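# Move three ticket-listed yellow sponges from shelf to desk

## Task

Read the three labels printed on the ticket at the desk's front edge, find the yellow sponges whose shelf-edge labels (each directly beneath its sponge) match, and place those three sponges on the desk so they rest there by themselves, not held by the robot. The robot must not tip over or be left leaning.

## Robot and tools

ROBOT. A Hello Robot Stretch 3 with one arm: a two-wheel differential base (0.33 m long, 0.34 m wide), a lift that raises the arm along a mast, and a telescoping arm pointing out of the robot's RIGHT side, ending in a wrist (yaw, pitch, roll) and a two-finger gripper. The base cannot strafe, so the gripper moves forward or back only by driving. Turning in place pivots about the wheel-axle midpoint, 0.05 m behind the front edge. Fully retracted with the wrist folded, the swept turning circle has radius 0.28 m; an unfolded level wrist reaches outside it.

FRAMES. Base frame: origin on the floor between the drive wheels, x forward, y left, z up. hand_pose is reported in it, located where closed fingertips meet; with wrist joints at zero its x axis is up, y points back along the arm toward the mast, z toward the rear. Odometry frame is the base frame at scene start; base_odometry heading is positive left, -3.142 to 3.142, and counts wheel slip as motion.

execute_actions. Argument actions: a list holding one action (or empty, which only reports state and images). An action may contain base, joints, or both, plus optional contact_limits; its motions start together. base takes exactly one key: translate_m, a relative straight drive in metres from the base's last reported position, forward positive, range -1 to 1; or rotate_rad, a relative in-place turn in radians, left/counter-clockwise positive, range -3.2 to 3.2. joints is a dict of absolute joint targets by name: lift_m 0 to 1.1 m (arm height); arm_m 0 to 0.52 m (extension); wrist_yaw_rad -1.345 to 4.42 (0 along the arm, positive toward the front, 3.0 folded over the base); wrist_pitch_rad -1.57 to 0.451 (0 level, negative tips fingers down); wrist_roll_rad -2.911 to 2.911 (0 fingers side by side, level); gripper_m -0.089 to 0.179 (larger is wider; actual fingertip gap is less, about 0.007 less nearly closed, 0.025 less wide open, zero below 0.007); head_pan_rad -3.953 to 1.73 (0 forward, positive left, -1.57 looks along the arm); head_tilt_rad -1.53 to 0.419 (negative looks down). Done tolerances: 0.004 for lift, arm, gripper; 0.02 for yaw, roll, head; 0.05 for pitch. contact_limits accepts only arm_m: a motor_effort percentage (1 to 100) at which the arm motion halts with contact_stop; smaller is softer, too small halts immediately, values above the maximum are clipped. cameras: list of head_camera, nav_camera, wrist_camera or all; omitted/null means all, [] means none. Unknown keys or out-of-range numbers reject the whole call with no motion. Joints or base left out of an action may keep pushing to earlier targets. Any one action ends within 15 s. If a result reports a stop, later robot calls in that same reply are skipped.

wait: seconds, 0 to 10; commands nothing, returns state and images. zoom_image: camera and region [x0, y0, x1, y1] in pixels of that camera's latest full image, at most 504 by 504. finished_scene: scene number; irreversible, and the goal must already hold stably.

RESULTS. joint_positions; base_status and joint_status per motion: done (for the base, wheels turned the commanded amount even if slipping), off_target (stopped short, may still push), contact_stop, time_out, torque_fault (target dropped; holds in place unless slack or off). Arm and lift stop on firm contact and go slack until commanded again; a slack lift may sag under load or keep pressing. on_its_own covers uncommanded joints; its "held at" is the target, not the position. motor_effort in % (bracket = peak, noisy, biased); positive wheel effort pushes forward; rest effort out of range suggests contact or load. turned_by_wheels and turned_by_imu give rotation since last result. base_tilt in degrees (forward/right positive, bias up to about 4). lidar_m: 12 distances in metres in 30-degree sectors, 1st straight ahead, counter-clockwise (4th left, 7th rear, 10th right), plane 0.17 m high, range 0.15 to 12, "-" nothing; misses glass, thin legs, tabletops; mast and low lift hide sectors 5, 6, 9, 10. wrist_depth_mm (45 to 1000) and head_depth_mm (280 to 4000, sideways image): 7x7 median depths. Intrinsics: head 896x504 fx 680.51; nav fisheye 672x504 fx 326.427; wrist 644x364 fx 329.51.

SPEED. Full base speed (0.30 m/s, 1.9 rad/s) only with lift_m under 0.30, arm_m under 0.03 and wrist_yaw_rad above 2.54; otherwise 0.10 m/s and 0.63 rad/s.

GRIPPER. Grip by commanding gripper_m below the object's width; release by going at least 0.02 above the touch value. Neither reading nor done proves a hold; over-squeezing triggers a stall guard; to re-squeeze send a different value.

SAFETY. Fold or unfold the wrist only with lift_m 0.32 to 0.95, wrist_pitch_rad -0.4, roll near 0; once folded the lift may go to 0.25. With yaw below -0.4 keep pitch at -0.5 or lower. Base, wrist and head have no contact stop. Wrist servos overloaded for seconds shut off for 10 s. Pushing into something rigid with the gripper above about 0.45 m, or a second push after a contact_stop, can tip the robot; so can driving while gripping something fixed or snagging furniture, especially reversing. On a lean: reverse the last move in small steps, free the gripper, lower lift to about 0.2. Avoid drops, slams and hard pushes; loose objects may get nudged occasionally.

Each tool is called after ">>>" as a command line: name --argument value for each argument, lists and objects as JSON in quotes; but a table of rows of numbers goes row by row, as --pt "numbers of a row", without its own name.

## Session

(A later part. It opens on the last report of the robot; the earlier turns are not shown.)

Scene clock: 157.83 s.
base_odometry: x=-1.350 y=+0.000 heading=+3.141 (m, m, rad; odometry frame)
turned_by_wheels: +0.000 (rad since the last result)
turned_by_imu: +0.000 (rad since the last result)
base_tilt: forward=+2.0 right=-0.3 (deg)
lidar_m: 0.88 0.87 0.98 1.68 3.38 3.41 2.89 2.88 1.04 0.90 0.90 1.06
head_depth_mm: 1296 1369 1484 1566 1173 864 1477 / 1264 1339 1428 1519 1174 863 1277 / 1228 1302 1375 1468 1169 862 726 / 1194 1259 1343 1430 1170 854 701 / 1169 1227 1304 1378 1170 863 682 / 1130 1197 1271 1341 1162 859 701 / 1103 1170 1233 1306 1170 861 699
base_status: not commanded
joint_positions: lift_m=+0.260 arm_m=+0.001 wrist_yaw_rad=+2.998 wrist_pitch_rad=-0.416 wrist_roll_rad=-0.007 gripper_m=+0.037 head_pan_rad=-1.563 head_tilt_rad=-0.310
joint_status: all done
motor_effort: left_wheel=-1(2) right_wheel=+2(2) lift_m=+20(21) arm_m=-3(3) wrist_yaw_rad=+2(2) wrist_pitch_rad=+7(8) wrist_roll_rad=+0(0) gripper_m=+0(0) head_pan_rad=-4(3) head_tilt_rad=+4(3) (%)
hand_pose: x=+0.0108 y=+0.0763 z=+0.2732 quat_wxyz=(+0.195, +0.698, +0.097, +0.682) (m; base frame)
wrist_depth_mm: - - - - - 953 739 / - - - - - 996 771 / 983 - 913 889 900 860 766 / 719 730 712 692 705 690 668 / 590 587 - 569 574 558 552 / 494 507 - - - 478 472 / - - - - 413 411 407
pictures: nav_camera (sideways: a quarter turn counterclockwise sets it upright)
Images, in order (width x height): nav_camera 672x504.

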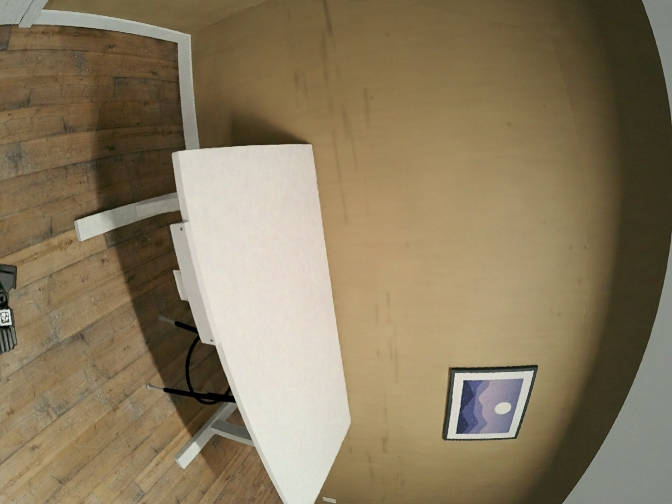

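>>> execute_actions --actions '[{"base":{"rotate_rad":1.75},"joints":{"head_pan_rad":0,"head_tilt_rad":-0.35}}]' --cameras '[]'

>>> execute_actions --actions '[{"base":{"translate_m":1.0}}]'

Scene clock: 167.77 s.
base_odometry: x=-1.350 y=+0.000 heading=-1.392 (m, m, rad; odometry frame)
turned_by_wheels: +1.750 (rad since the last result)
turned_by_imu: +1.757 (rad since the last result)
base_tilt: forward=+2.0 right=-0.3 (deg)
lidar_m: 2.43 3.46 3.10 2.87 1.53 1.03 0.90 1.36 0.93 0.87 0.88 1.14
head_depth_mm: 2034 2021 2079 2128 2128 1839 1472 / 2692 2705 2797 2729 2478 1833 1476 / 3022 3236 3486 2809 2453 1858 1478 / 3007 3177 3392 3364 2485 1841 1476 / 2889 3057 3328 3385 2468 1841 1470 / 2940 3078 3260 3346 2446 1845 1469 / 2878 3142 3307 3473 2479 1837 1468
base_status: done
joint_positions: lift_m=+0.260 arm_m=+0.001 wrist_yaw_rad=+2.999 wrist_pitch_rad=-0.416 wrist_roll_rad=-0.007 gripper_m=+0.037 head_pan_rad=-0.007 head_tilt_rad=-0.346
joint_status: all done
motor_effort: left_wheel=-2(8) right_wheel=+2(9) lift_m=+20(20) arm_m=-3(3) wrist_yaw_rad=+2(2) wrist_pitch_rad=+8(7) wrist_roll_rad=-1(0) gripper_m=+0(0) head_pan_rad=+5(51) head_tilt_rad=-1(5) (%)
hand_pose: x=+0.0107 y=+0.0763 z=+0.2732 quat_wxyz=(+0.195, +0.698, +0.097, +0.682) (m; base frame)
wrist_depth_mm: - - - - - - - / - - - - - - - / 973 - 895 896 888 871 857 / 719 730 698 696 687 683 683 / 584 574 - 572 590 558 552 / 493 503 - - - 480 465 / - - - - 412 412 406
pictures: none
No camera images: the call's "cameras" was empty. Leave "cameras" out to get every camera's image.

Scene clock: 172.70 s.
base_odometry: x=-1.172 y=-0.984 heading=-1.392 (m, m, rad; odometry frame)
turned_by_wheels: +0.000 (rad since the last result)
turned_by_imu: +0.006 (rad since the last result)
base_tilt: forward=+2.0 right=-0.4 (deg)
lidar_m: 1.55 2.19 2.72 2.99 3.03 2.20 1.91 1.22 0.84 0.78 0.79 1.00
head_depth_mm: 1785 1812 1847 1873 1817 1791 1473 / 2139 2268 2384 2370 1756 1842 1471 / 2148 2300 2421 2564 1787 1804 1479 / 2085 2212 2354 2550 2392 1828 1483 / 2071 2182 2333 2478 2410 1836 1473 / 2051 2169 2307 2500 2350 1854 1471 / 2018 2133 2264 2386 2338 1850 1476
base_status: done
joint_positions: lift_m=+0.260 arm_m=+0.001 wrist_yaw_rad=+2.999 wrist_pitch_rad=-0.416 wrist_roll_rad=-0.007 gripper_m=+0.037 head_pan_rad=-0.007 head_tilt_rad=-0.347
joint_status: not commanded
motor_effort: left_wheel=-1(4) right_wheel=+2(8) lift_m=+20(20) arm_m=-3(3) wrist_yaw_rad=+1(2) wrist_pitch_rad=+8(8) wrist_roll_rad=+0(1) gripper_m=+0(0) head_pan_rad=+4(4) head_tilt_rad=-1(1) (%)
hand_pose: x=+0.0107 y=+0.0763 z=+0.2732 quat_wxyz=(+0.195, +0.698, +0.097, +0.682) (m; base frame)
wrist_depth_mm: - - - - - - - / - - - - - - - / 951 - 920 910 869 858 875 / 737 709 717 684 686 678 657 / 576 587 - 569 585 559 558 / 497 504 - - - 469 466 / - - - - 414 413 409
pictures: head_camera (sideways: a quarter turn clockwise sets it upright), nav_camera (sideways: a quarter turn counterclockwise sets it upright), wrist_camera
Images, in order (width x height): head_camera 896x504, nav_camera 672x504, wrist_camera 644x364.

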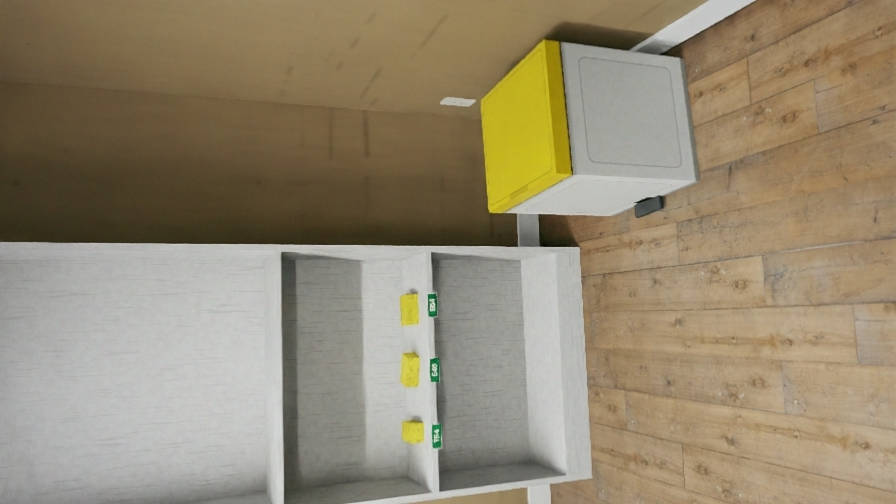

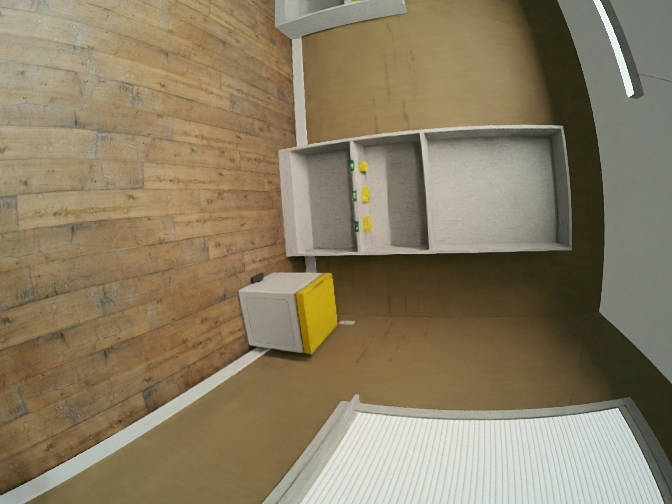

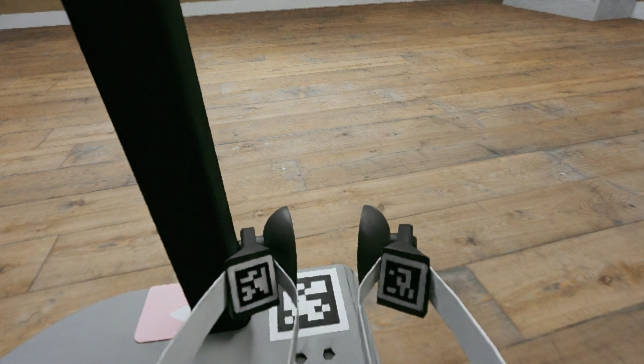

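>>> zoom_image --camera "head_camera" --region '[380,280,480,460]'

Region (380, 280, 480, 460) of head_camera's 896x504 image, scaled by 2.800, with more detail than that image has.

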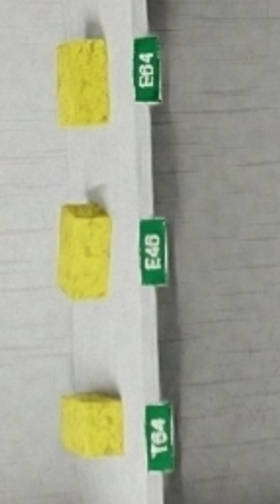

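>>> execute_actions --actions '[{"base":{"rotate_rad":0.33}}]' --cameras '[]'

>>> execute_actions --actions '[{"base":{"translate_m":0.9},"joints":{"head_pan_rad":0.35,"head_tilt_rad":-0.4}}]'

Scene clock: 209.60 s.
base_odometry: x=-1.172 y=-0.984 heading=-1.062 (m, m, rad; odometry frame)
turned_by_wheels: +0.330 (rad since the last result)
turned_by_imu: +0.332 (rad since the last result)
base_tilt: forward=+2.0 right=-0.3 (deg)
lidar_m: 2.19 2.71 3.00 2.99 2.33 1.91 1.70 0.90 0.78 0.78 0.88 1.46
head_depth_mm: 1992 2129 2217 2382 2321 1844 1472 / 2030 2160 2321 2451 2337 1845 1474 / 2079 2194 2355 2467 2408 1847 1472 / 2080 2220 2378 2581 2447 1848 1481 / 2217 2336 2499 2684 2446 1845 1469 / 2267 2418 2592 2776 2457 1849 1470 / 2306 2473 2657 2853 2452 1837 1463
base_status: done
joint_positions: lift_m=+0.260 arm_m=+0.001 wrist_yaw_rad=+2.999 wrist_pitch_rad=-0.416 wrist_roll_rad=-0.007 gripper_m=+0.037 head_pan_rad=-0.007 head_tilt_rad=-0.347
joint_status: not commanded
motor_effort: left_wheel=-1(5) right_wheel=+2(8) lift_m=+20(20) arm_m=-3(3) wrist_yaw_rad=+1(1) wrist_pitch_rad=+8(8) wrist_roll_rad=+1(0) gripper_m=+0(1) head_pan_rad=+5(5) head_tilt_rad=-1(1) (%)
hand_pose: x=+0.0107 y=+0.0763 z=+0.2732 quat_wxyz=(+0.195, +0.698, +0.097, +0.682) (m; base frame)
wrist_depth_mm: - - - - - - - / - - - - - - - / 955 - 908 897 853 860 854 / 726 705 700 703 694 696 667 / 595 585 - 569 573 560 550 / 499 508 - - - 474 465 / - - - - 411 408 405
pictures: none
No camera images: the call's "cameras" was empty. Leave "cameras" out to get every camera's image.

Scene clock: 214.30 s.
base_odometry: x=-0.735 y=-1.770 heading=-1.063 (m, m, rad; odometry frame)
turned_by_wheels: +0.000 (rad since the last result)
turned_by_imu: +0.006 (rad since the last result)
base_tilt: forward=+2.0 right=-0.3 (deg)
lidar_m: 1.29 1.76 2.59 2.79 3.18 2.67 2.06 1.16 0.98 0.98 0.83 1.01
head_depth_mm: 1327 1409 1400 1471 1482 1609 1416 / 1401 1500 1597 1722 1861 1677 1416 / 1492 1595 1714 1846 1998 1746 1406 / 1582 1688 1826 1996 2108 1744 1417 / 1697 1801 1972 2143 2225 1747 1410 / 1805 1985 2027 2151 2176 1742 1417 / 1930 2108 2043 2484 2185 1739 1419
base_status: done
joint_positions: lift_m=+0.260 arm_m=+0.001 wrist_yaw_rad=+2.999 wrist_pitch_rad=-0.416 wrist_roll_rad=-0.007 gripper_m=+0.037 head_pan_rad=+0.343 head_tilt_rad=-0.396
joint_status: all done
motor_effort: left_wheel=-1(4) right_wheel=+2(9) lift_m=+20(20) arm_m=-3(3) wrist_yaw_rad=+1(1) wrist_pitch_rad=+8(8) wrist_roll_rad=+0(0) gripper_m=+0(0) head_pan_rad=+5(35) head_tilt_rad=-2(6) (%)
hand_pose: x=+0.0106 y=+0.0763 z=+0.2732 quat_wxyz=(+0.195, +0.698, +0.097, +0.682) (m; base frame)
wrist_depth_mm: - - - - - - - / - - - - - - - / 966 - 893 913 893 866 854 / 723 707 707 694 694 680 670 / 591 586 - 570 585 553 552 / 494 508 - - - 468 469 / - - - - 411 412 407
pictures: head_camera (sideways: a quarter turn clockwise sets it upright), nav_camera (sideways: a quarter turn counterclockwise sets it upright), wrist_camera
Images, in order (width x height): head_camera 896x504, nav_camera 672x504, wrist_camera 644x364.

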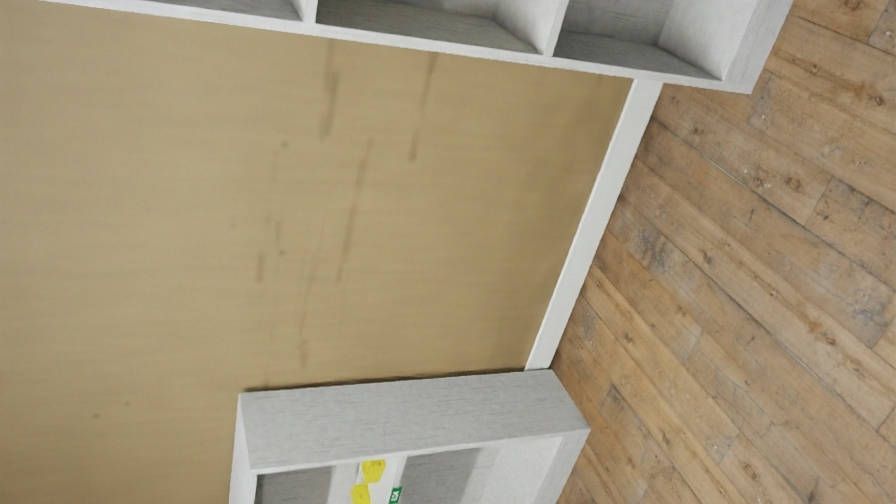

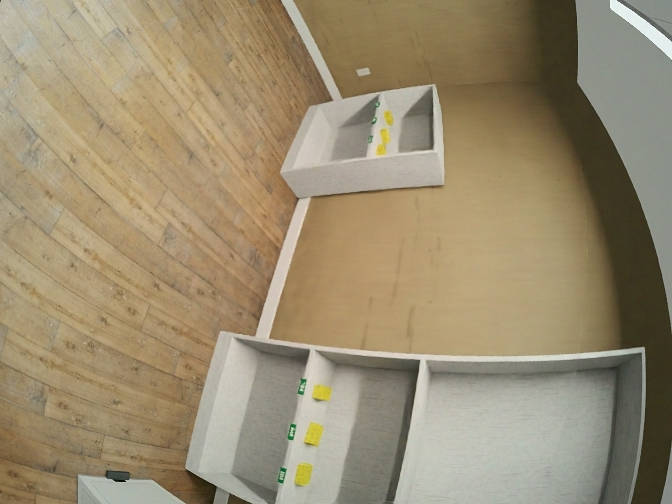

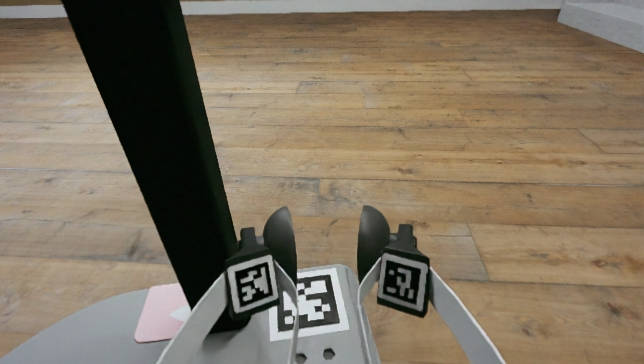

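>>> execute_actions --actions '[{"base":{"translate_m":0.45}}]' --cameras '[]'

>>> execute_actions --actions '[{"base":{"rotate_rad":1.04},"joints":{"head_pan_rad":-1.57,"head_tilt_rad":-0.8,"lift_m":0.5}}]'

Scene clock: 232.73 s.
base_odometry: x=-0.516 y=-2.163 heading=-1.063 (m, m, rad; odometry frame)
turned_by_wheels: +0.000 (rad since the last result)
turned_by_imu: +0.003 (rad since the last result)
base_tilt: forward=+2.0 right=-0.4 (deg)
lidar_m: 0.83 1.26 1.61 2.69 3.07 3.39 2.28 1.28 1.08 0.68 0.73 0.99
head_depth_mm: 937 771 793 892 1093 1032 1293 / 1001 1059 1125 1203 1308 1391 1226 / 1056 1132 1199 1300 1414 1527 1421 / 1125 1194 1291 1392 1529 1644 1409 / 1199 1292 1395 1520 1672 1734 1414 / 1275 1383 1516 1666 1836 1734 1421 / 1373 1503 1613 1760 1910 1741 1402
base_status: done
joint_positions: lift_m=+0.260 arm_m=+0.001 wrist_yaw_rad=+2.999 wrist_pitch_rad=-0.416 wrist_roll_rad=-0.007 gripper_m=+0.037 head_pan_rad=+0.343 head_tilt_rad=-0.396
joint_status: not commanded
motor_effort: left_wheel=-1(4) right_wheel=+2(8) lift_m=+20(20) arm_m=-3(3) wrist_yaw_rad=+1(1) wrist_pitch_rad=+8(8) wrist_roll_rad=+0(0) gripper_m=+0(1) head_pan_rad=+5(4) head_tilt_rad=-1(1) (%)
hand_pose: x=+0.0106 y=+0.0763 z=+0.2732 quat_wxyz=(+0.195, +0.698, +0.097, +0.682) (m; base frame)
wrist_depth_mm: - - - - - - - / - - - - - - - / 948 - 899 926 883 869 856 / 730 705 712 694 699 673 666 / 582 581 - 574 577 556 549 / 490 505 - - - 471 473 / - - - - 413 410 409
pictures: none
No camera images: the call's "cameras" was empty. Leave "cameras" out to get every camera's image.

Scene clock: 235.73 s.
base_odometry: x=-0.516 y=-2.163 heading=-0.023 (m, m, rad; odometry frame)
turned_by_wheels: +1.040 (rad since the last result)
turned_by_imu: +1.045 (rad since the last result)
base_tilt: forward=+2.0 right=-0.4 (deg)
lidar_m: 1.60 2.69 3.04 3.36 2.28 1.28 1.08 0.68 0.73 0.99 0.83 1.26
head_depth_mm: 827 965 1503 1723 1507 1306 1151 / 959 1096 1145 1407 1482 1305 1170 / 1005 1146 1147 1555 1460 1302 1171 / 804 1113 1182 1521 1437 1309 1192 / 807 1077 1109 1479 1419 1306 1155 / 758 1047 1149 1432 1425 1309 1151 / 763 1008 1114 1058 1373 1305 1149
base_status: done
joint_positions: lift_m=+0.500 arm_m=+0.001 wrist_yaw_rad=+2.999 wrist_pitch_rad=-0.417 wrist_roll_rad=-0.007 gripper_m=+0.037 head_pan_rad=-1.563 head_tilt_rad=-0.790
joint_status: all done
motor_effort: left_wheel=-2(7) right_wheel=+2(9) lift_m=+25(26) arm_m=-3(2) wrist_yaw_rad=+1(1) wrist_pitch_rad=+8(8) wrist_roll_rad=+0(0) gripper_m=+0(0) head_pan_rad=-4(51) head_tilt_rad=-3(21) (%)
hand_pose: x=+0.0106 y=+0.0763 z=+0.5128 quat_wxyz=(+0.195, +0.698, +0.098, +0.682) (m; base frame)
wrist_depth_mm: - - - - - - - / - - - - - - - / - - - - - - - / - - - - - - - / 955 944 - 929 940 892 918 / 794 780 - 776 - 749 756 / 694 669 - 677 667 646 657
pictures: head_camera (sideways: a quarter turn clockwise sets it upright), nav_camera (sideways: a quarter turn counterclockwise sets it upright), wrist_camera
Images, in order (width x height): head_camera 896x504, nav_camera 672x504, wrist_camera 644x364.

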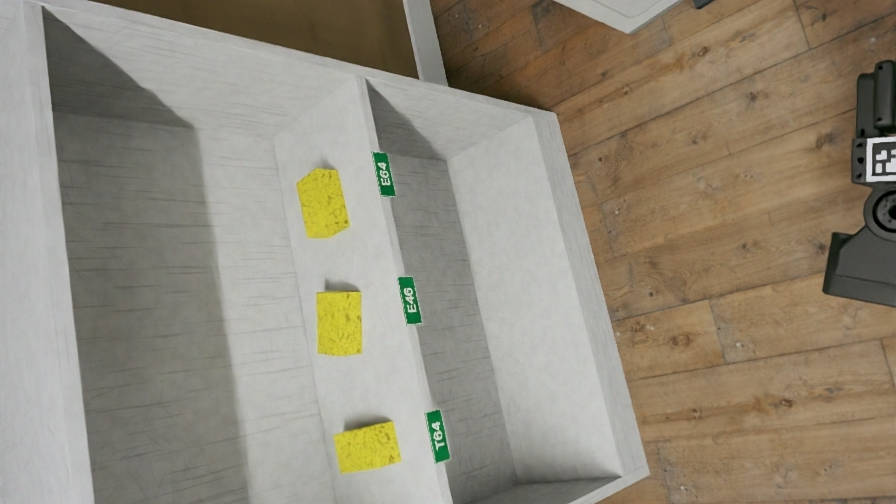

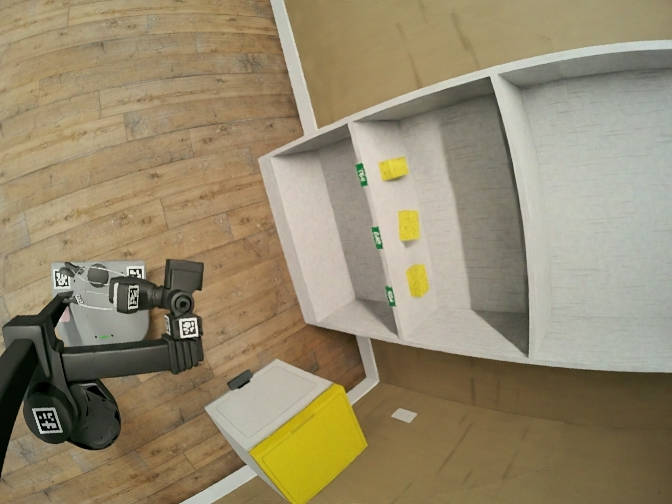

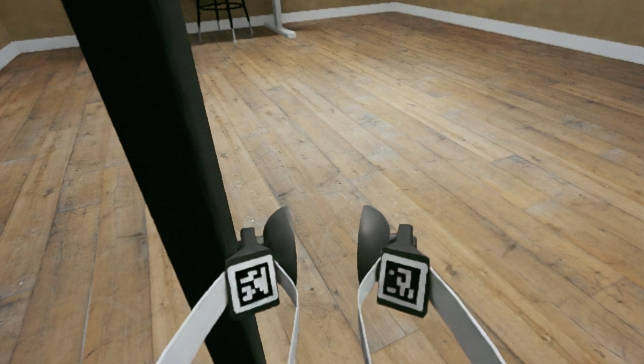

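>>> execute_actions --actions '[{"base":{"translate_m":0.5},"joints":{"wrist_yaw_rad":1.5}}]' --cameras '[]'

>>> execute_actions --actions '[{"base":{"rotate_rad":0.28},"joints":{"gripper_m":0.15}}]' --cameras '[]'

>>> execute_actions --actions '[{"base":{"translate_m":-0.42},"joints":{"lift_m":0.62}}]'

Scene clock: 277.17 s.
base_odometry: x=-0.016 y=-2.175 heading=-0.023 (m, m, rad; odometry frame)
turned_by_wheels: +0.000 (rad since the last result)
turned_by_imu: +0.004 (rad since the last result)
base_tilt: forward=+2.1 right=-0.4 (deg)
lidar_m: 1.74 2.21 2.52 3.17 3.17 1.84 1.56 1.13 1.08 0.69 0.96 1.10
head_depth_mm: 748 1041 1146 1515 1422 1312 1147 / 705 1005 1119 1041 1410 1311 1169 / 631 934 1088 1022 1398 1298 1196 / 711 819 957 1167 1423 1307 1173 / 847 963 1120 1332 1487 1316 1176 / 831 936 1081 1281 1474 1309 1159 / 804 912 1047 1231 1434 1311 1150
base_status: done
joint_positions: lift_m=+0.500 arm_m=+0.001 wrist_yaw_rad=+1.502 wrist_pitch_rad=-0.417 wrist_roll_rad=-0.007 gripper_m=+0.037 head_pan_rad=-1.563 head_tilt_rad=-0.790
joint_status: all done
motor_effort: left_wheel=-2(2) right_wheel=+2(6) lift_m=+25(25) arm_m=-3(3) wrist_yaw_rad=-2(3) wrist_pitch_rad=+8(8) wrist_roll_rad=+0(0) gripper_m=+0(1) head_pan_rad=-4(4) head_tilt_rad=-3(3) (%)
hand_pose: x=+0.2026 y=-0.1616 z=+0.5128 quat_wxyz=(+0.607, +0.578, -0.403, +0.367) (m; base frame)
wrist_depth_mm: - - - - 949 900 688 / - - - - - 916 720 / - - - - - 972 738 / - - - - - 1000 767 / 940 963 953 930 954 894 763 / 790 789 807 777 - 780 724 / 673 685 663 675 656 658 651
pictures: none
No camera images: the call's "cameras" was empty. Leave "cameras" out to get every camera's image.

Scene clock: 278.77 s.
base_odometry: x=-0.016 y=-2.175 heading=+0.257 (m, m, rad; odometry frame)
turned_by_wheels: +0.280 (rad since the last result)
turned_by_imu: +0.282 (rad since the last result)
base_tilt: forward=+2.0 right=-0.4 (deg)
lidar_m: 2.21 2.28 3.10 3.17 2.24 1.62 1.13 1.15 0.69 0.81 0.99 1.12
head_depth_mm: 719 724 788 967 1383 1270 1152 / 834 938 1064 1102 1250 1284 1172 / 836 957 1117 1337 1503 1308 1191 / 834 954 1116 1345 1497 1306 1174 / 835 960 1123 1344 1500 1308 1170 / 840 959 1112 1347 1510 1309 1157 / 839 960 1119 1345 1503 1314 1154
base_status: done
joint_positions: lift_m=+0.500 arm_m=+0.001 wrist_yaw_rad=+1.501 wrist_pitch_rad=-0.417 wrist_roll_rad=-0.007 gripper_m=+0.150 head_pan_rad=-1.563 head_tilt_rad=-0.790
joint_status: all done
motor_effort: left_wheel=-1(5) right_wheel=+2(6) lift_m=+25(25) arm_m=-3(3) wrist_yaw_rad=-2(2) wrist_pitch_rad=+8(8) wrist_roll_rad=+0(0) gripper_m=+0(83) head_pan_rad=-4(4) head_tilt_rad=-3(3) (%)
hand_pose: x=+0.2026 y=-0.1617 z=+0.5128 quat_wxyz=(+0.607, +0.578, -0.404, +0.367) (m; base frame)
wrist_depth_mm: - - - - - 828 817 / - - - - - 880 864 / - - - - - - 915 / - - - - - - 907 / 937 977 921 920 931 928 864 / 798 - 794 776 756 735 753 / 690 672 672 669 664 671 648
pictures: none
No camera images: the call's "cameras" was empty. Leave "cameras" out to get every camera's image.

Scene clock: 284.13 s.
base_odometry: x=-0.422 y=-2.282 heading=+0.257 (m, m, rad; odometry frame)
turned_by_wheels: +0.000 (rad since the last result)
turned_by_imu: -0.002 (rad since the last result)
base_tilt: forward=+2.0 right=-0.4 (deg)
lidar_m: 2.63 2.72 3.50 3.21 1.64 1.18 0.71 0.72 0.89 0.76 0.68 1.35
head_depth_mm: 663 919 1074 1018 1381 1300 1189 / 664 917 1042 985 1385 1303 - / 667 919 1072 1021 1392 1293 - / 669 915 1044 974 1393 1308 1187 / 670 913 1071 1002 1330 1300 1199 / 672 819 812 1008 1464 1316 1162 / 584 947 1125 1358 1504 1316 1154
base_status: done
joint_positions: lift_m=+0.620 arm_m=+0.001 wrist_yaw_rad=+1.501 wrist_pitch_rad=-0.417 wrist_roll_rad=-0.007 gripper_m=+0.150 head_pan_rad=-1.563 head_tilt_rad=-0.790
joint_status: all done
motor_effort: left_wheel=-1(6) right_wheel=+2(3) lift_m=+25(25) arm_m=-3(3) wrist_yaw_rad=-1(1) wrist_pitch_rad=+8(8) wrist_roll_rad=+0(0) gripper_m=+0(0) head_pan_rad=-4(4) head_tilt_rad=-3(4) (%)
hand_pose: x=+0.2026 y=-0.1617 z=+0.6328 quat_wxyz=(+0.607, +0.578, -0.404, +0.367) (m; base frame)
wrist_depth_mm: - - - - - - 882 / - - - - - - 899 / - - - - - - 916 / - - - - - - 933 / - - - - - - 935 / 936 - 913 928 908 883 879 / 821 785 805 803 773 789 767
pictures: head_camera (sideways: a quarter turn clockwise sets it upright), nav_camera (sideways: a quarter turn counterclockwise sets it upright), wrist_camera
Images, in order (width x height): head_camera 896x504, nav_camera 672x504, wrist_camera 644x364.

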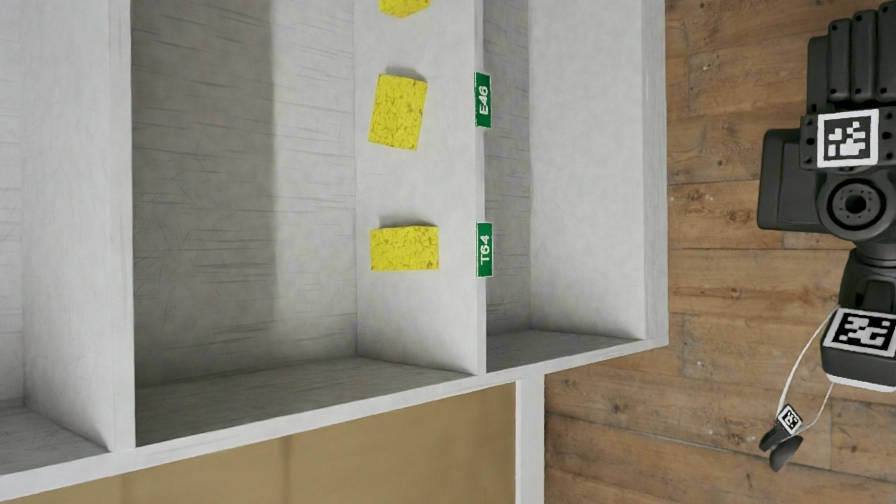

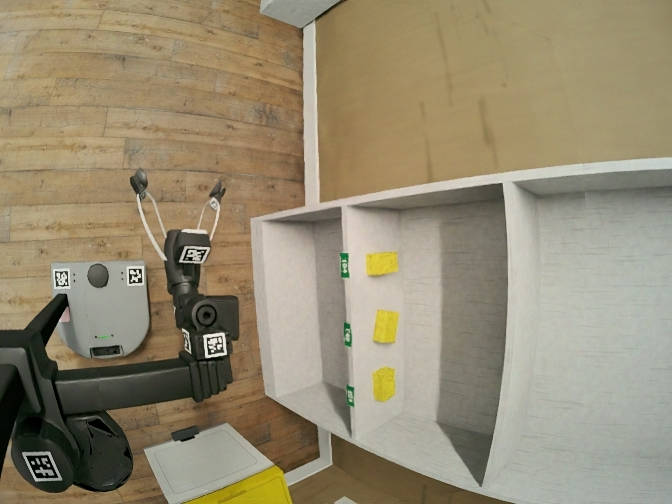

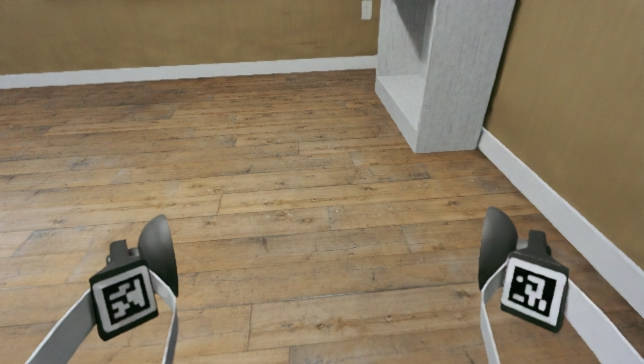

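>>> execute_actions --actions '[{"base":{"translate_m":0.03},"joints":{"wrist_yaw_rad":0,"wrist_pitch_rad":0,"lift_m":0.52,"head_tilt_rad":-0.9}}]' --cameras '["head_camera","wrist_camera"]'

Scene clock: 305.07 s.
base_odometry: x=-0.393 y=-2.274 heading=+0.257 (m, m, rad; odometry frame)
turned_by_wheels: +0.000 (rad since the last result)
turned_by_imu: +0.001 (rad since the last result)
base_tilt: forward=+2.0 right=-0.3 (deg)
lidar_m: 2.61 2.69 3.50 3.20 1.69 1.21 0.74 0.76 0.90 0.67 0.68 1.36
head_depth_mm: 829 969 1034 1393 1351 1254 1123 / 832 972 986 1408 1355 1255 - / 830 969 1035 1405 1359 1279 - / 831 969 1018 1406 1366 1267 1143 / 833 957 1015 1125 1365 1258 1130 / 611 743 1155 1525 1423 1257 1126 / 876 1020 1221 1523 1420 1256 1132
base_status: done
joint_positions: lift_m=+0.520 arm_m=+0.001 wrist_yaw_rad=+0.002 wrist_pitch_rad=-0.025 wrist_roll_rad=-0.007 gripper_m=+0.150 head_pan_rad=-1.563 head_tilt_rad=-0.889
joint_status: all done
motor_effort: left_wheel=-2(3) right_wheel=+2(6) lift_m=+20(20) arm_m=-3(3) wrist_yaw_rad=-2(5) wrist_pitch_rad=+11(12) wrist_roll_rad=+0(0) gripper_m=+0(0) head_pan_rad=-4(4) head_tilt_rad=-4(12) (%)
hand_pose: x=-0.0210 y=-0.4016 z=+0.6284 quat_wxyz=(+0.710, +0.010, -0.704, -0.008) (m; base frame)
wrist_depth_mm: 678 666 622 633 630 640 641 / 698 711 642 652 656 656 675 / 723 712 655 673 677 698 670 / 747 750 493 496 525 507 496 / 764 766 558 743 741 742 706 / 808 - 632 754 753 761 674 / 820 855 619 782 798 804 765
pictures: head_camera (sideways: a quarter turn clockwise sets it upright), wrist_camera
Images, in order (width x height): head_camera 896x504, wrist_camera 644x364.

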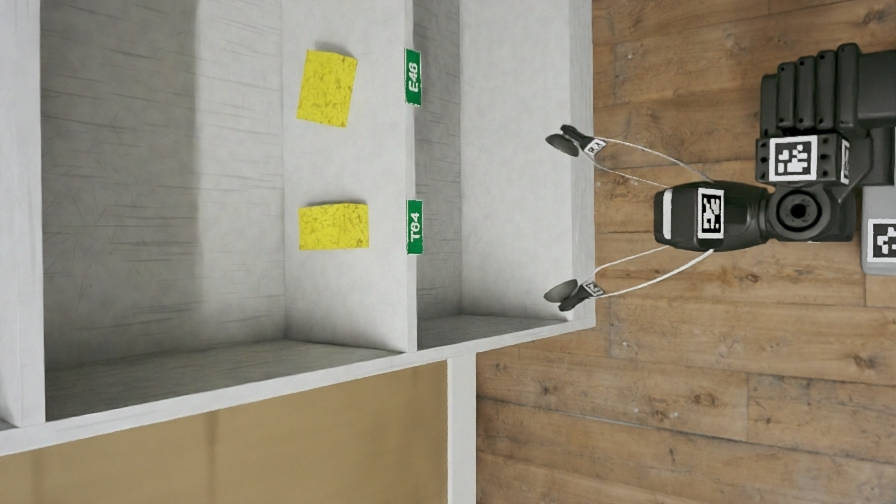

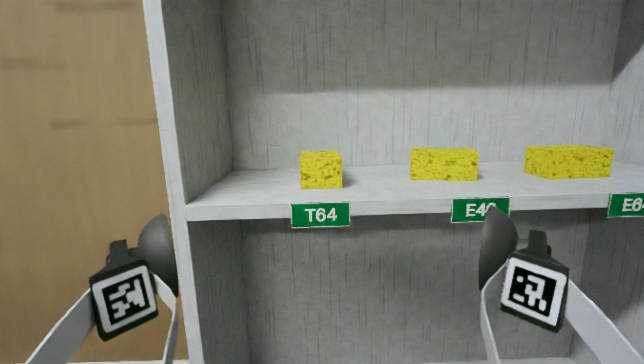

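>>> execute_actions --actions '[{"joints":{"lift_m":0.575,"gripper_m":0.14}}]' --cameras '[]'

>>> execute_actions --actions '[{"joints":{"arm_m":0.24}}]' --cameras '["head_camera","wrist_camera"]'

Scene clock: 317.37 s.
base_odometry: x=-0.393 y=-2.274 heading=+0.257 (m, m, rad; odometry frame)
turned_by_wheels: +0.000 (rad since the last result)
turned_by_imu: +0.000 (rad since the last result)
base_tilt: forward=+2.0 right=-0.4 (deg)
lidar_m: 2.60 2.69 3.51 3.18 1.69 1.21 0.74 0.75 0.91 0.67 0.68 1.35
head_depth_mm: 834 971 1035 1412 1350 1262 1133 / 831 970 987 1412 1351 1274 - / 830 970 1040 1404 1364 1270 - / 832 966 1015 1410 1359 1246 1125 / 833 956 1019 1119 1372 1259 1132 / 613 747 1158 1515 1413 1260 1128 / 877 1020 1225 1526 1432 1257 1134
base_status: not commanded
joint_positions: lift_m=+0.575 arm_m=+0.001 wrist_yaw_rad=+0.002 wrist_pitch_rad=-0.024 wrist_roll_rad=-0.007 gripper_m=+0.140 head_pan_rad=-1.563 head_tilt_rad=-0.889
joint_status: all done
motor_effort: left_wheel=-1(1) right_wheel=+2(2) lift_m=+25(27) arm_m=-3(3) wrist_yaw_rad=-2(2) wrist_pitch_rad=+11(11) wrist_roll_rad=+0(0) gripper_m=+0(50) head_pan_rad=-3(3) head_tilt_rad=-4(4) (%)
hand_pose: x=-0.0210 y=-0.4016 z=+0.6834 quat_wxyz=(+0.710, +0.009, -0.704, -0.008) (m; base frame)
wrist_depth_mm: 672 664 625 646 630 635 640 / 690 679 647 655 652 669 661 / 725 719 668 681 675 682 678 / 745 740 643 693 685 703 629 / 769 784 474 464 503 493 478 / 790 - 628 746 741 - 703 / 820 844 619 793 791 783 682
pictures: none
No camera images: the call's "cameras" was empty. Leave "cameras" out to get every camera's image.

Scene clock: 320.37 s.
base_odometry: x=-0.393 y=-2.274 heading=+0.257 (m, m, rad; odometry frame)
turned_by_wheels: +0.000 (rad since the last result)
turned_by_imu: +0.000 (rad since the last result)
base_tilt: forward=+2.0 right=-0.3 (deg)
lidar_m: 2.60 2.69 3.51 3.19 1.69 1.22 0.75 0.76 0.91 0.67 0.68 1.35
head_depth_mm: 834 968 1028 1414 1356 1240 1140 / 833 969 988 1393 - - - / 830 969 1034 948 1367 1253 1143 / 833 970 1010 1409 1350 1262 1149 / 829 956 1015 1121 1371 1253 1126 / 612 746 1161 1529 1419 1260 1126 / 880 1021 1228 1519 1426 1259 1132
base_status: not commanded
joint_positions: lift_m=+0.575 arm_m=+0.240 wrist_yaw_rad=+0.001 wrist_pitch_rad=-0.024 wrist_roll_rad=-0.007 gripper_m=+0.140 head_pan_rad=-1.563 head_tilt_rad=-0.889
joint_status: all done
motor_effort: left_wheel=-2(1) right_wheel=+2(2) lift_m=+25(25) arm_m=+3(1) wrist_yaw_rad=+0(3) wrist_pitch_rad=+11(11) wrist_roll_rad=+0(0) gripper_m=-1(0) head_pan_rad=-4(4) head_tilt_rad=-4(4) (%)
hand_pose: x=-0.0213 y=-0.6402 z=+0.6834 quat_wxyz=(+0.710, +0.009, -0.704, -0.008) (m; base frame)
wrist_depth_mm: 233 345 408 412 408 420 421 / 232 337 423 423 428 432 424 / 231 334 431 439 439 444 443 / 230 329 447 455 456 455 467 / 228 307 457 434 455 465 434 / 226 - 337 275 327 - 299 / 216 252 260 256 253 249 246
pictures: head_camera (sideways: a quarter turn clockwise sets it upright), wrist_camera
Images, in order (width x height): head_camera 896x504, wrist_camera 644x364.

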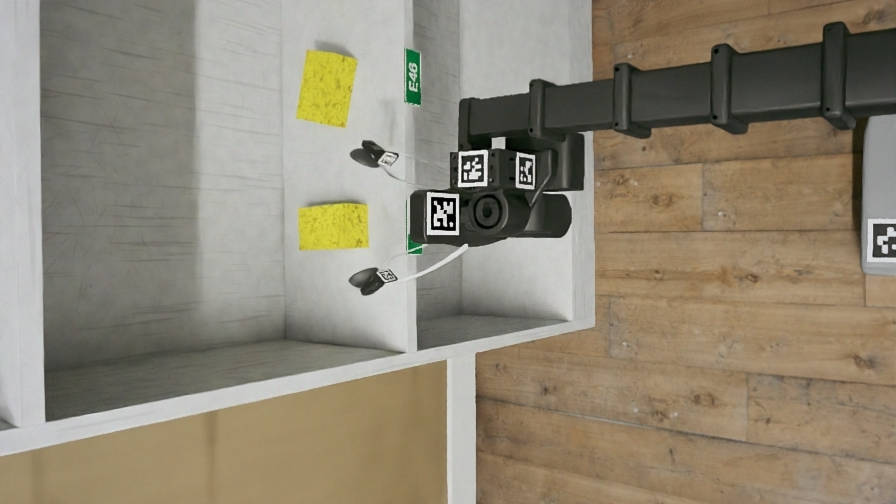

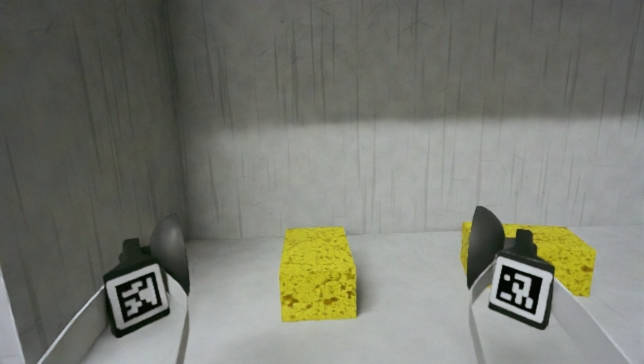

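>>> execute_actions --actions '[{"joints":{"lift_m":0.525}}]' --cameras '["head_camera","wrist_camera"]'

Scene clock: 333.70 s.
base_odometry: x=-0.393 y=-2.274 heading=+0.257 (m, m, rad; odometry frame)
turned_by_wheels: +0.000 (rad since the last result)
turned_by_imu: +0.000 (rad since the last result)
base_tilt: forward=+2.0 right=-0.3 (deg)
lidar_m: 2.60 2.69 3.53 3.21 1.69 1.21 0.75 0.75 0.91 0.67 0.68 1.36
head_depth_mm: 832 970 1036 1411 1353 1243 1127 / 829 971 985 1398 1344 - - / 829 967 1038 1395 1374 1248 1137 / 828 966 1018 1397 1366 1252 1135 / 828 957 1015 1125 1366 1259 1121 / 613 747 1151 1523 1415 1259 1128 / 876 1021 1223 1519 1423 1257 1134
base_status: not commanded
joint_positions: lift_m=+0.525 arm_m=+0.240 wrist_yaw_rad=+0.001 wrist_pitch_rad=-0.024 wrist_roll_rad=-0.007 gripper_m=+0.140 head_pan_rad=-1.563 head_tilt_rad=-0.889
joint_status: all done
motor_effort: left_wheel=-2(2) right_wheel=+2(2) lift_m=+20(21) arm_m=+3(3) wrist_yaw_rad=-1(1) wrist_pitch_rad=+11(11) wrist_roll_rad=+0(0) gripper_m=+0(0) head_pan_rad=-5(4) head_tilt_rad=-4(4) (%)
hand_pose: x=-0.0213 y=-0.6402 z=+0.6337 quat_wxyz=(+0.710, +0.009, -0.704, -0.008) (m; base frame)
wrist_depth_mm: 234 345 408 409 407 415 417 / 232 339 420 424 428 432 423 / 231 332 430 434 440 444 447 / 230 332 452 446 450 338 456 / 228 306 341 261 325 297 288 / 223 - 239 236 232 - 225 / 198 197 199 197 199 202 202
pictures: head_camera (sideways: a quarter turn clockwise sets it upright), wrist_camera
Images, in order (width x height): head_camera 896x504, wrist_camera 644x364.

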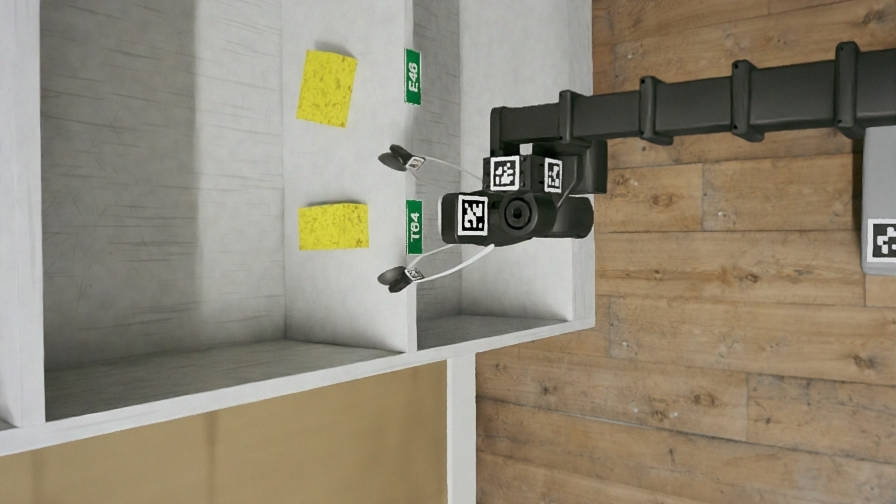

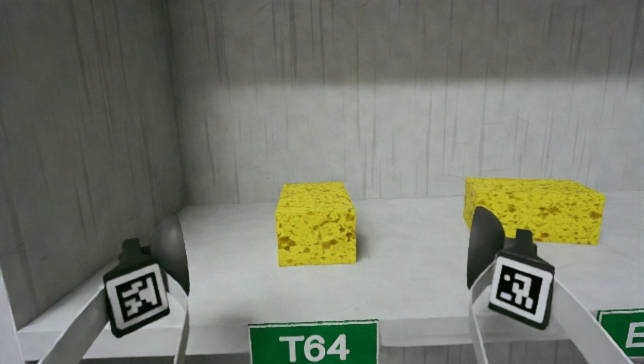

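>>> execute_actions --actions '[{"joints":{"lift_m":0.507}}]' --cameras '[]'

>>> execute_actions --actions '[{"joints":{"arm_m":0.35},"contact_limits":{"arm_m":15}}]' --cameras '["head_camera","wrist_camera"]'

Scene clock: 354.00 s.
base_odometry: x=-0.393 y=-2.274 heading=+0.257 (m, m, rad; odometry frame)
turned_by_wheels: +0.000 (rad since the last result)
turned_by_imu: +0.000 (rad since the last result)
base_tilt: forward=+1.9 right=-0.4 (deg)
lidar_m: 2.61 2.70 3.50 3.20 1.68 1.22 0.74 0.75 0.91 0.67 0.68 1.35
head_depth_mm: 832 970 1036 1408 1348 1250 1121 / 831 971 992 1406 1364 - - / 832 967 1037 1441 - 1258 1150 / 830 966 1018 1414 1359 1257 1148 / 825 953 1015 1120 1370 1260 1127 / 611 746 1159 1520 1423 1262 1131 / 878 1025 1227 1524 1432 1263 1130
base_status: not commanded
joint_positions: lift_m=+0.507 arm_m=+0.240 wrist_yaw_rad=+0.001 wrist_pitch_rad=-0.024 wrist_roll_rad=-0.007 gripper_m=+0.140 head_pan_rad=-1.563 head_tilt_rad=-0.889
joint_status: all done
motor_effort: left_wheel=-1(1) right_wheel=+2(2) lift_m=+20(19) arm_m=+3(3) wrist_yaw_rad=-1(1) wrist_pitch_rad=+11(11) wrist_roll_rad=+1(0) gripper_m=-1(0) head_pan_rad=-3(4) head_tilt_rad=-4(4) (%)
hand_pose: x=-0.0213 y=-0.6402 z=+0.6157 quat_wxyz=(+0.710, +0.009, -0.704, -0.008) (m; base frame)
wrist_depth_mm: 233 340 407 410 413 416 419 / 232 341 417 421 422 422 428 / 232 333 433 439 437 445 443 / 230 331 437 279 452 296 344 / 228 293 287 261 276 293 265 / 207 - 202 199 197 - 198 / 192 300 496 195 509 506 513
pictures: none
No camera images: the call's "cameras" was empty. Leave "cameras" out to get every camera's image.

Scene clock: 356.07 s.
base_odometry: x=-0.393 y=-2.274 heading=+0.257 (m, m, rad; odometry frame)
turned_by_wheels: +0.000 (rad since the last result)
turned_by_imu: +0.000 (rad since the last result)
base_tilt: forward=+2.0 right=-0.4 (deg)
lidar_m: 2.61 2.69 3.51 3.17 1.69 1.21 0.74 0.76 0.91 0.68 0.68 1.35
head_depth_mm: 833 971 1033 1402 1341 1254 1122 / 834 971 984 1398 1359 - - / 831 967 1035 - 1354 1259 1140 / 830 965 1039 1413 1361 1254 1138 / 832 956 1020 1119 1361 1254 1121 / 613 748 1159 1529 1434 1258 1123 / 879 1024 1219 1516 1438 1262 1127
base_status: not commanded
joint_positions: lift_m=+0.507 arm_m=+0.350 wrist_yaw_rad=+0.001 wrist_pitch_rad=-0.024 wrist_roll_rad=-0.007 gripper_m=+0.140 head_pan_rad=-1.563 head_tilt_rad=-0.889
joint_status: all done
motor_effort: left_wheel=-2(2) right_wheel=+2(2) lift_m=+20(20) arm_m=+2(5) wrist_yaw_rad=+0(1) wrist_pitch_rad=+11(11) wrist_roll_rad=+0(0) gripper_m=+0(1) head_pan_rad=-4(3) head_tilt_rad=-4(4) (%)
contact_limits: arm_m 15 (drawing in: default 17, maximum 28; extending or still: default 23, maximum 37)
hand_pose: x=-0.0213 y=-0.7502 z=+0.6157 quat_wxyz=(+0.710, +0.009, -0.704, -0.008) (m; base frame)
wrist_depth_mm: 238 302 303 309 307 311 309 / 237 311 317 313 316 322 319 / 234 319 324 328 326 331 336 / 234 329 337 336 338 338 341 / 233 293 266 159 277 252 188 / 208 - 182 148 195 - 190 / - 151 151 151 153 150 148
pictures: head_camera (sideways: a quarter turn clockwise sets it upright), wrist_camera
Images, in order (width x height): head_camera 896x504, wrist_camera 644x364.

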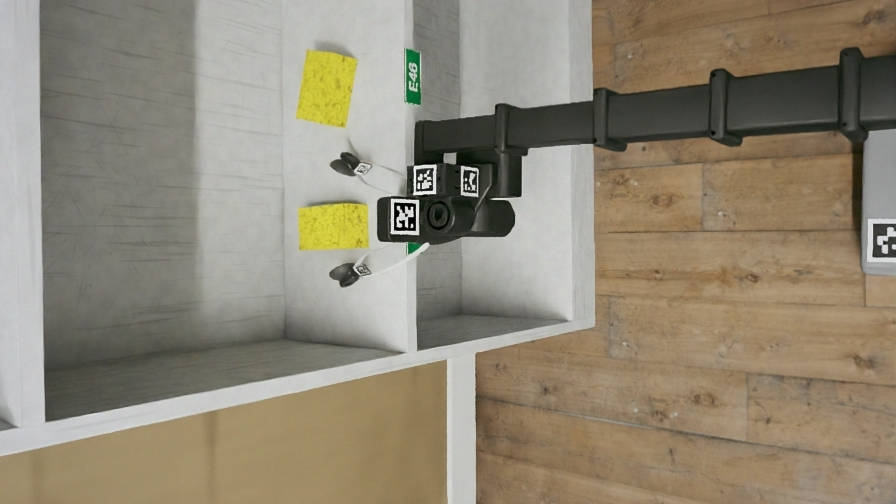

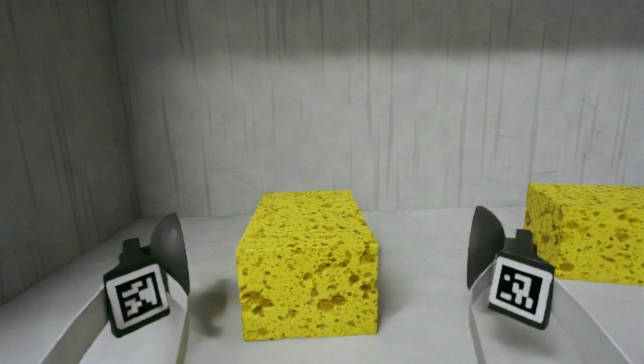

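>>> execute_actions --actions '[{"joints":{"arm_m":0.365,"lift_m":0.494}}]' --cameras '["wrist_camera"]'

>>> execute_actions --actions '[{"joints":{"gripper_m":0.03}}]' --cameras '["wrist_camera"]'

>>> execute_actions --actions '[{"joints":{"lift_m":0.53}}]' --cameras '["wrist_camera","head_camera"]'

Scene clock: 366.93 s.
base_odometry: x=-0.393 y=-2.274 heading=+0.257 (m, m, rad; odometry frame)
turned_by_wheels: +0.000 (rad since the last result)
turned_by_imu: +0.000 (rad since the last result)
base_tilt: forward=+2.0 right=-0.3 (deg)
lidar_m: 2.60 2.69 3.50 3.21 1.69 1.22 0.74 0.76 0.91 0.67 0.68 1.35
head_depth_mm: 832 968 1031 1402 1350 1255 1122 / 833 970 985 1393 1348 - - / 834 973 1037 - 1372 1255 1139 / 831 967 1027 1423 1364 1258 1148 / 831 954 1016 1119 1368 1252 1128 / 611 747 1156 1518 1427 1259 1127 / 877 1020 1225 1522 1427 1264 1130
base_status: not commanded
joint_positions: lift_m=+0.494 arm_m=+0.365 wrist_yaw_rad=+0.001 wrist_pitch_rad=-0.024 wrist_roll_rad=-0.007 gripper_m=+0.140 head_pan_rad=-1.563 head_tilt_rad=-0.889
joint_status: all done
motor_effort: left_wheel=-1(1) right_wheel=+2(2) lift_m=+20(20) arm_m=+3(1) wrist_yaw_rad=+0(1) wrist_pitch_rad=+11(11) wrist_roll_rad=+0(0) gripper_m=-1(0) head_pan_rad=-4(3) head_tilt_rad=-3(4) (%)
hand_pose: x=-0.0213 y=-0.7652 z=+0.6027 quat_wxyz=(+0.710, +0.009, -0.704, -0.008) (m; base frame)
wrist_depth_mm: 238 288 291 291 294 294 298 / 238 297 299 302 300 304 308 / 236 305 308 313 313 314 315 / 234 316 320 211 323 321 196 / 224 276 151 129 238 239 175 / 181 - 132 131 170 - 167 / - 132 134 134 133 132 129
pictures: wrist_camera
Images, in order (width x height): wrist_camera 644x364.

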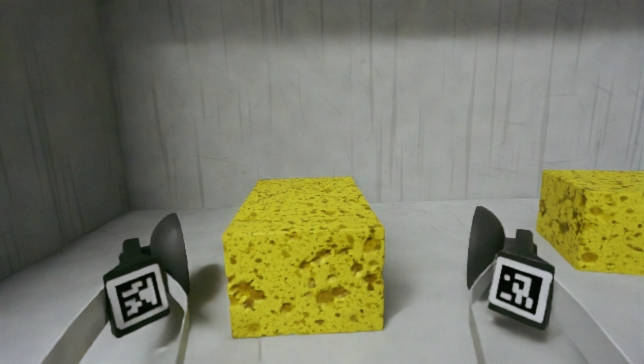

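Scene clock: 368.53 s.
base_odometry: x=-0.393 y=-2.274 heading=+0.257 (m, m, rad; odometry frame)
turned_by_wheels: +0.000 (rad since the last result)
turned_by_imu: +0.000 (rad since the last result)
base_tilt: forward=+2.0 right=-0.3 (deg)
lidar_m: 2.60 2.69 3.49 3.21 1.69 1.22 0.75 0.76 0.91 0.67 0.67 1.35
head_depth_mm: 832 970 1030 1397 1348 1253 1121 / 834 968 985 1396 1348 - - / 828 975 1038 - 1352 1260 1150 / 833 968 1028 1415 1350 1263 1143 / 831 958 1016 1119 1368 1258 1124 / 611 746 1157 1517 1428 1262 1132 / 873 1025 1228 1520 1427 1264 1126
base_status: not commanded
joint_positions: lift_m=+0.494 arm_m=+0.365 wrist_yaw_rad=+0.001 wrist_pitch_rad=-0.024 wrist_roll_rad=-0.007 gripper_m=+0.031 head_pan_rad=-1.563 head_tilt_rad=-0.889
joint_status: all done
motor_effort: left_wheel=-1(2) right_wheel=+2(2) lift_m=+19(20) arm_m=+3(2) wrist_yaw_rad=-1(1) wrist_pitch_rad=+11(11) wrist_roll_rad=+0(0) gripper_m=-17(89) head_pan_rad=-3(4) head_tilt_rad=-3(4) (%)
hand_pose: x=-0.0213 y=-0.7652 z=+0.6027 quat_wxyz=(+0.710, +0.009, -0.704, -0.008) (m; base frame)
wrist_depth_mm: 237 289 291 291 293 294 295 / 236 297 298 302 302 303 306 / 238 305 310 310 313 315 321 / 235 315 318 209 322 321 195 / 222 258 233 130 134 234 174 / 181 179 130 132 136 169 166 / 139 137 135 134 133 132 130
pictures: wrist_camera
Images, in order (width x height): wrist_camera 644x364.

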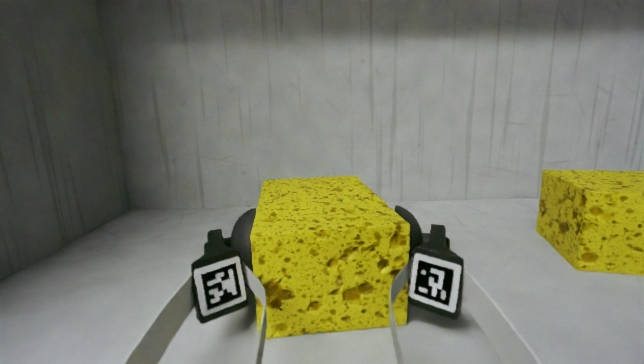

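Scene clock: 369.67 s.
base_odometry: x=-0.393 y=-2.274 heading=+0.257 (m, m, rad; odometry frame)
turned_by_wheels: +0.000 (rad since the last result)
turned_by_imu: +0.000 (rad since the last result)
base_tilt: forward=+2.0 right=-0.3 (deg)
lidar_m: 2.60 2.68 3.52 3.21 1.69 1.22 0.75 0.76 0.91 0.67 0.68 1.35
head_depth_mm: 832 968 1028 1412 1351 1244 1120 / 828 969 984 1401 1353 - - / 829 966 1026 - 1348 1257 1143 / 832 968 1016 1415 1362 1253 1145 / 830 954 1016 1120 1365 1262 1129 / 613 746 1161 1514 1423 1260 1128 / 875 1026 1225 1520 1418 1263 1132
base_status: not commanded
joint_positions: lift_m=+0.530 arm_m=+0.365 wrist_yaw_rad=+0.001 wrist_pitch_rad=-0.024 wrist_roll_rad=-0.007 gripper_m=+0.031 head_pan_rad=-1.563 head_tilt_rad=-0.889
joint_status: all done
motor_effort: left_wheel=-2(2) right_wheel=+2(2) lift_m=+25(28) arm_m=+3(3) wrist_yaw_rad=+0(1) wrist_pitch_rad=+11(11) wrist_roll_rad=+0(0) gripper_m=-17(17) head_pan_rad=-3(4) head_tilt_rad=-3(3) (%)
hand_pose: x=-0.0213 y=-0.7652 z=+0.6384 quat_wxyz=(+0.710, +0.009, -0.704, -0.008) (m; base frame)
wrist_depth_mm: 238 288 292 292 292 295 297 / 237 297 299 302 303 305 306 / 237 305 311 309 311 315 320 / 235 314 318 210 321 327 329 / 232 316 325 130 134 329 208 / 224 250 130 132 136 237 180 / 193 191 186 172 182 183 180
pictures: head_camera (sideways: a quarter turn clockwise sets it upright), wrist_camera
Images, in order (width x height): head_camera 896x504, wrist_camera 644x364.

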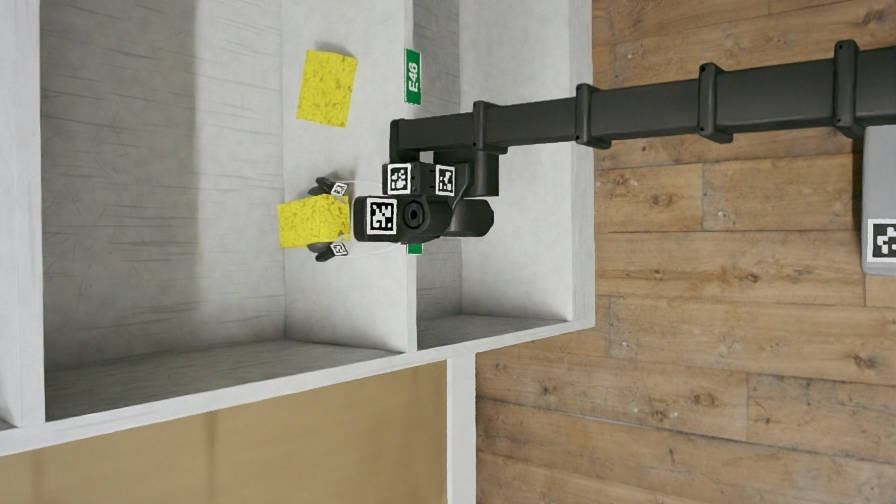

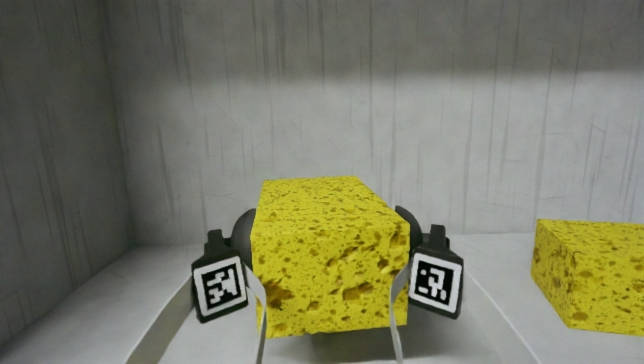

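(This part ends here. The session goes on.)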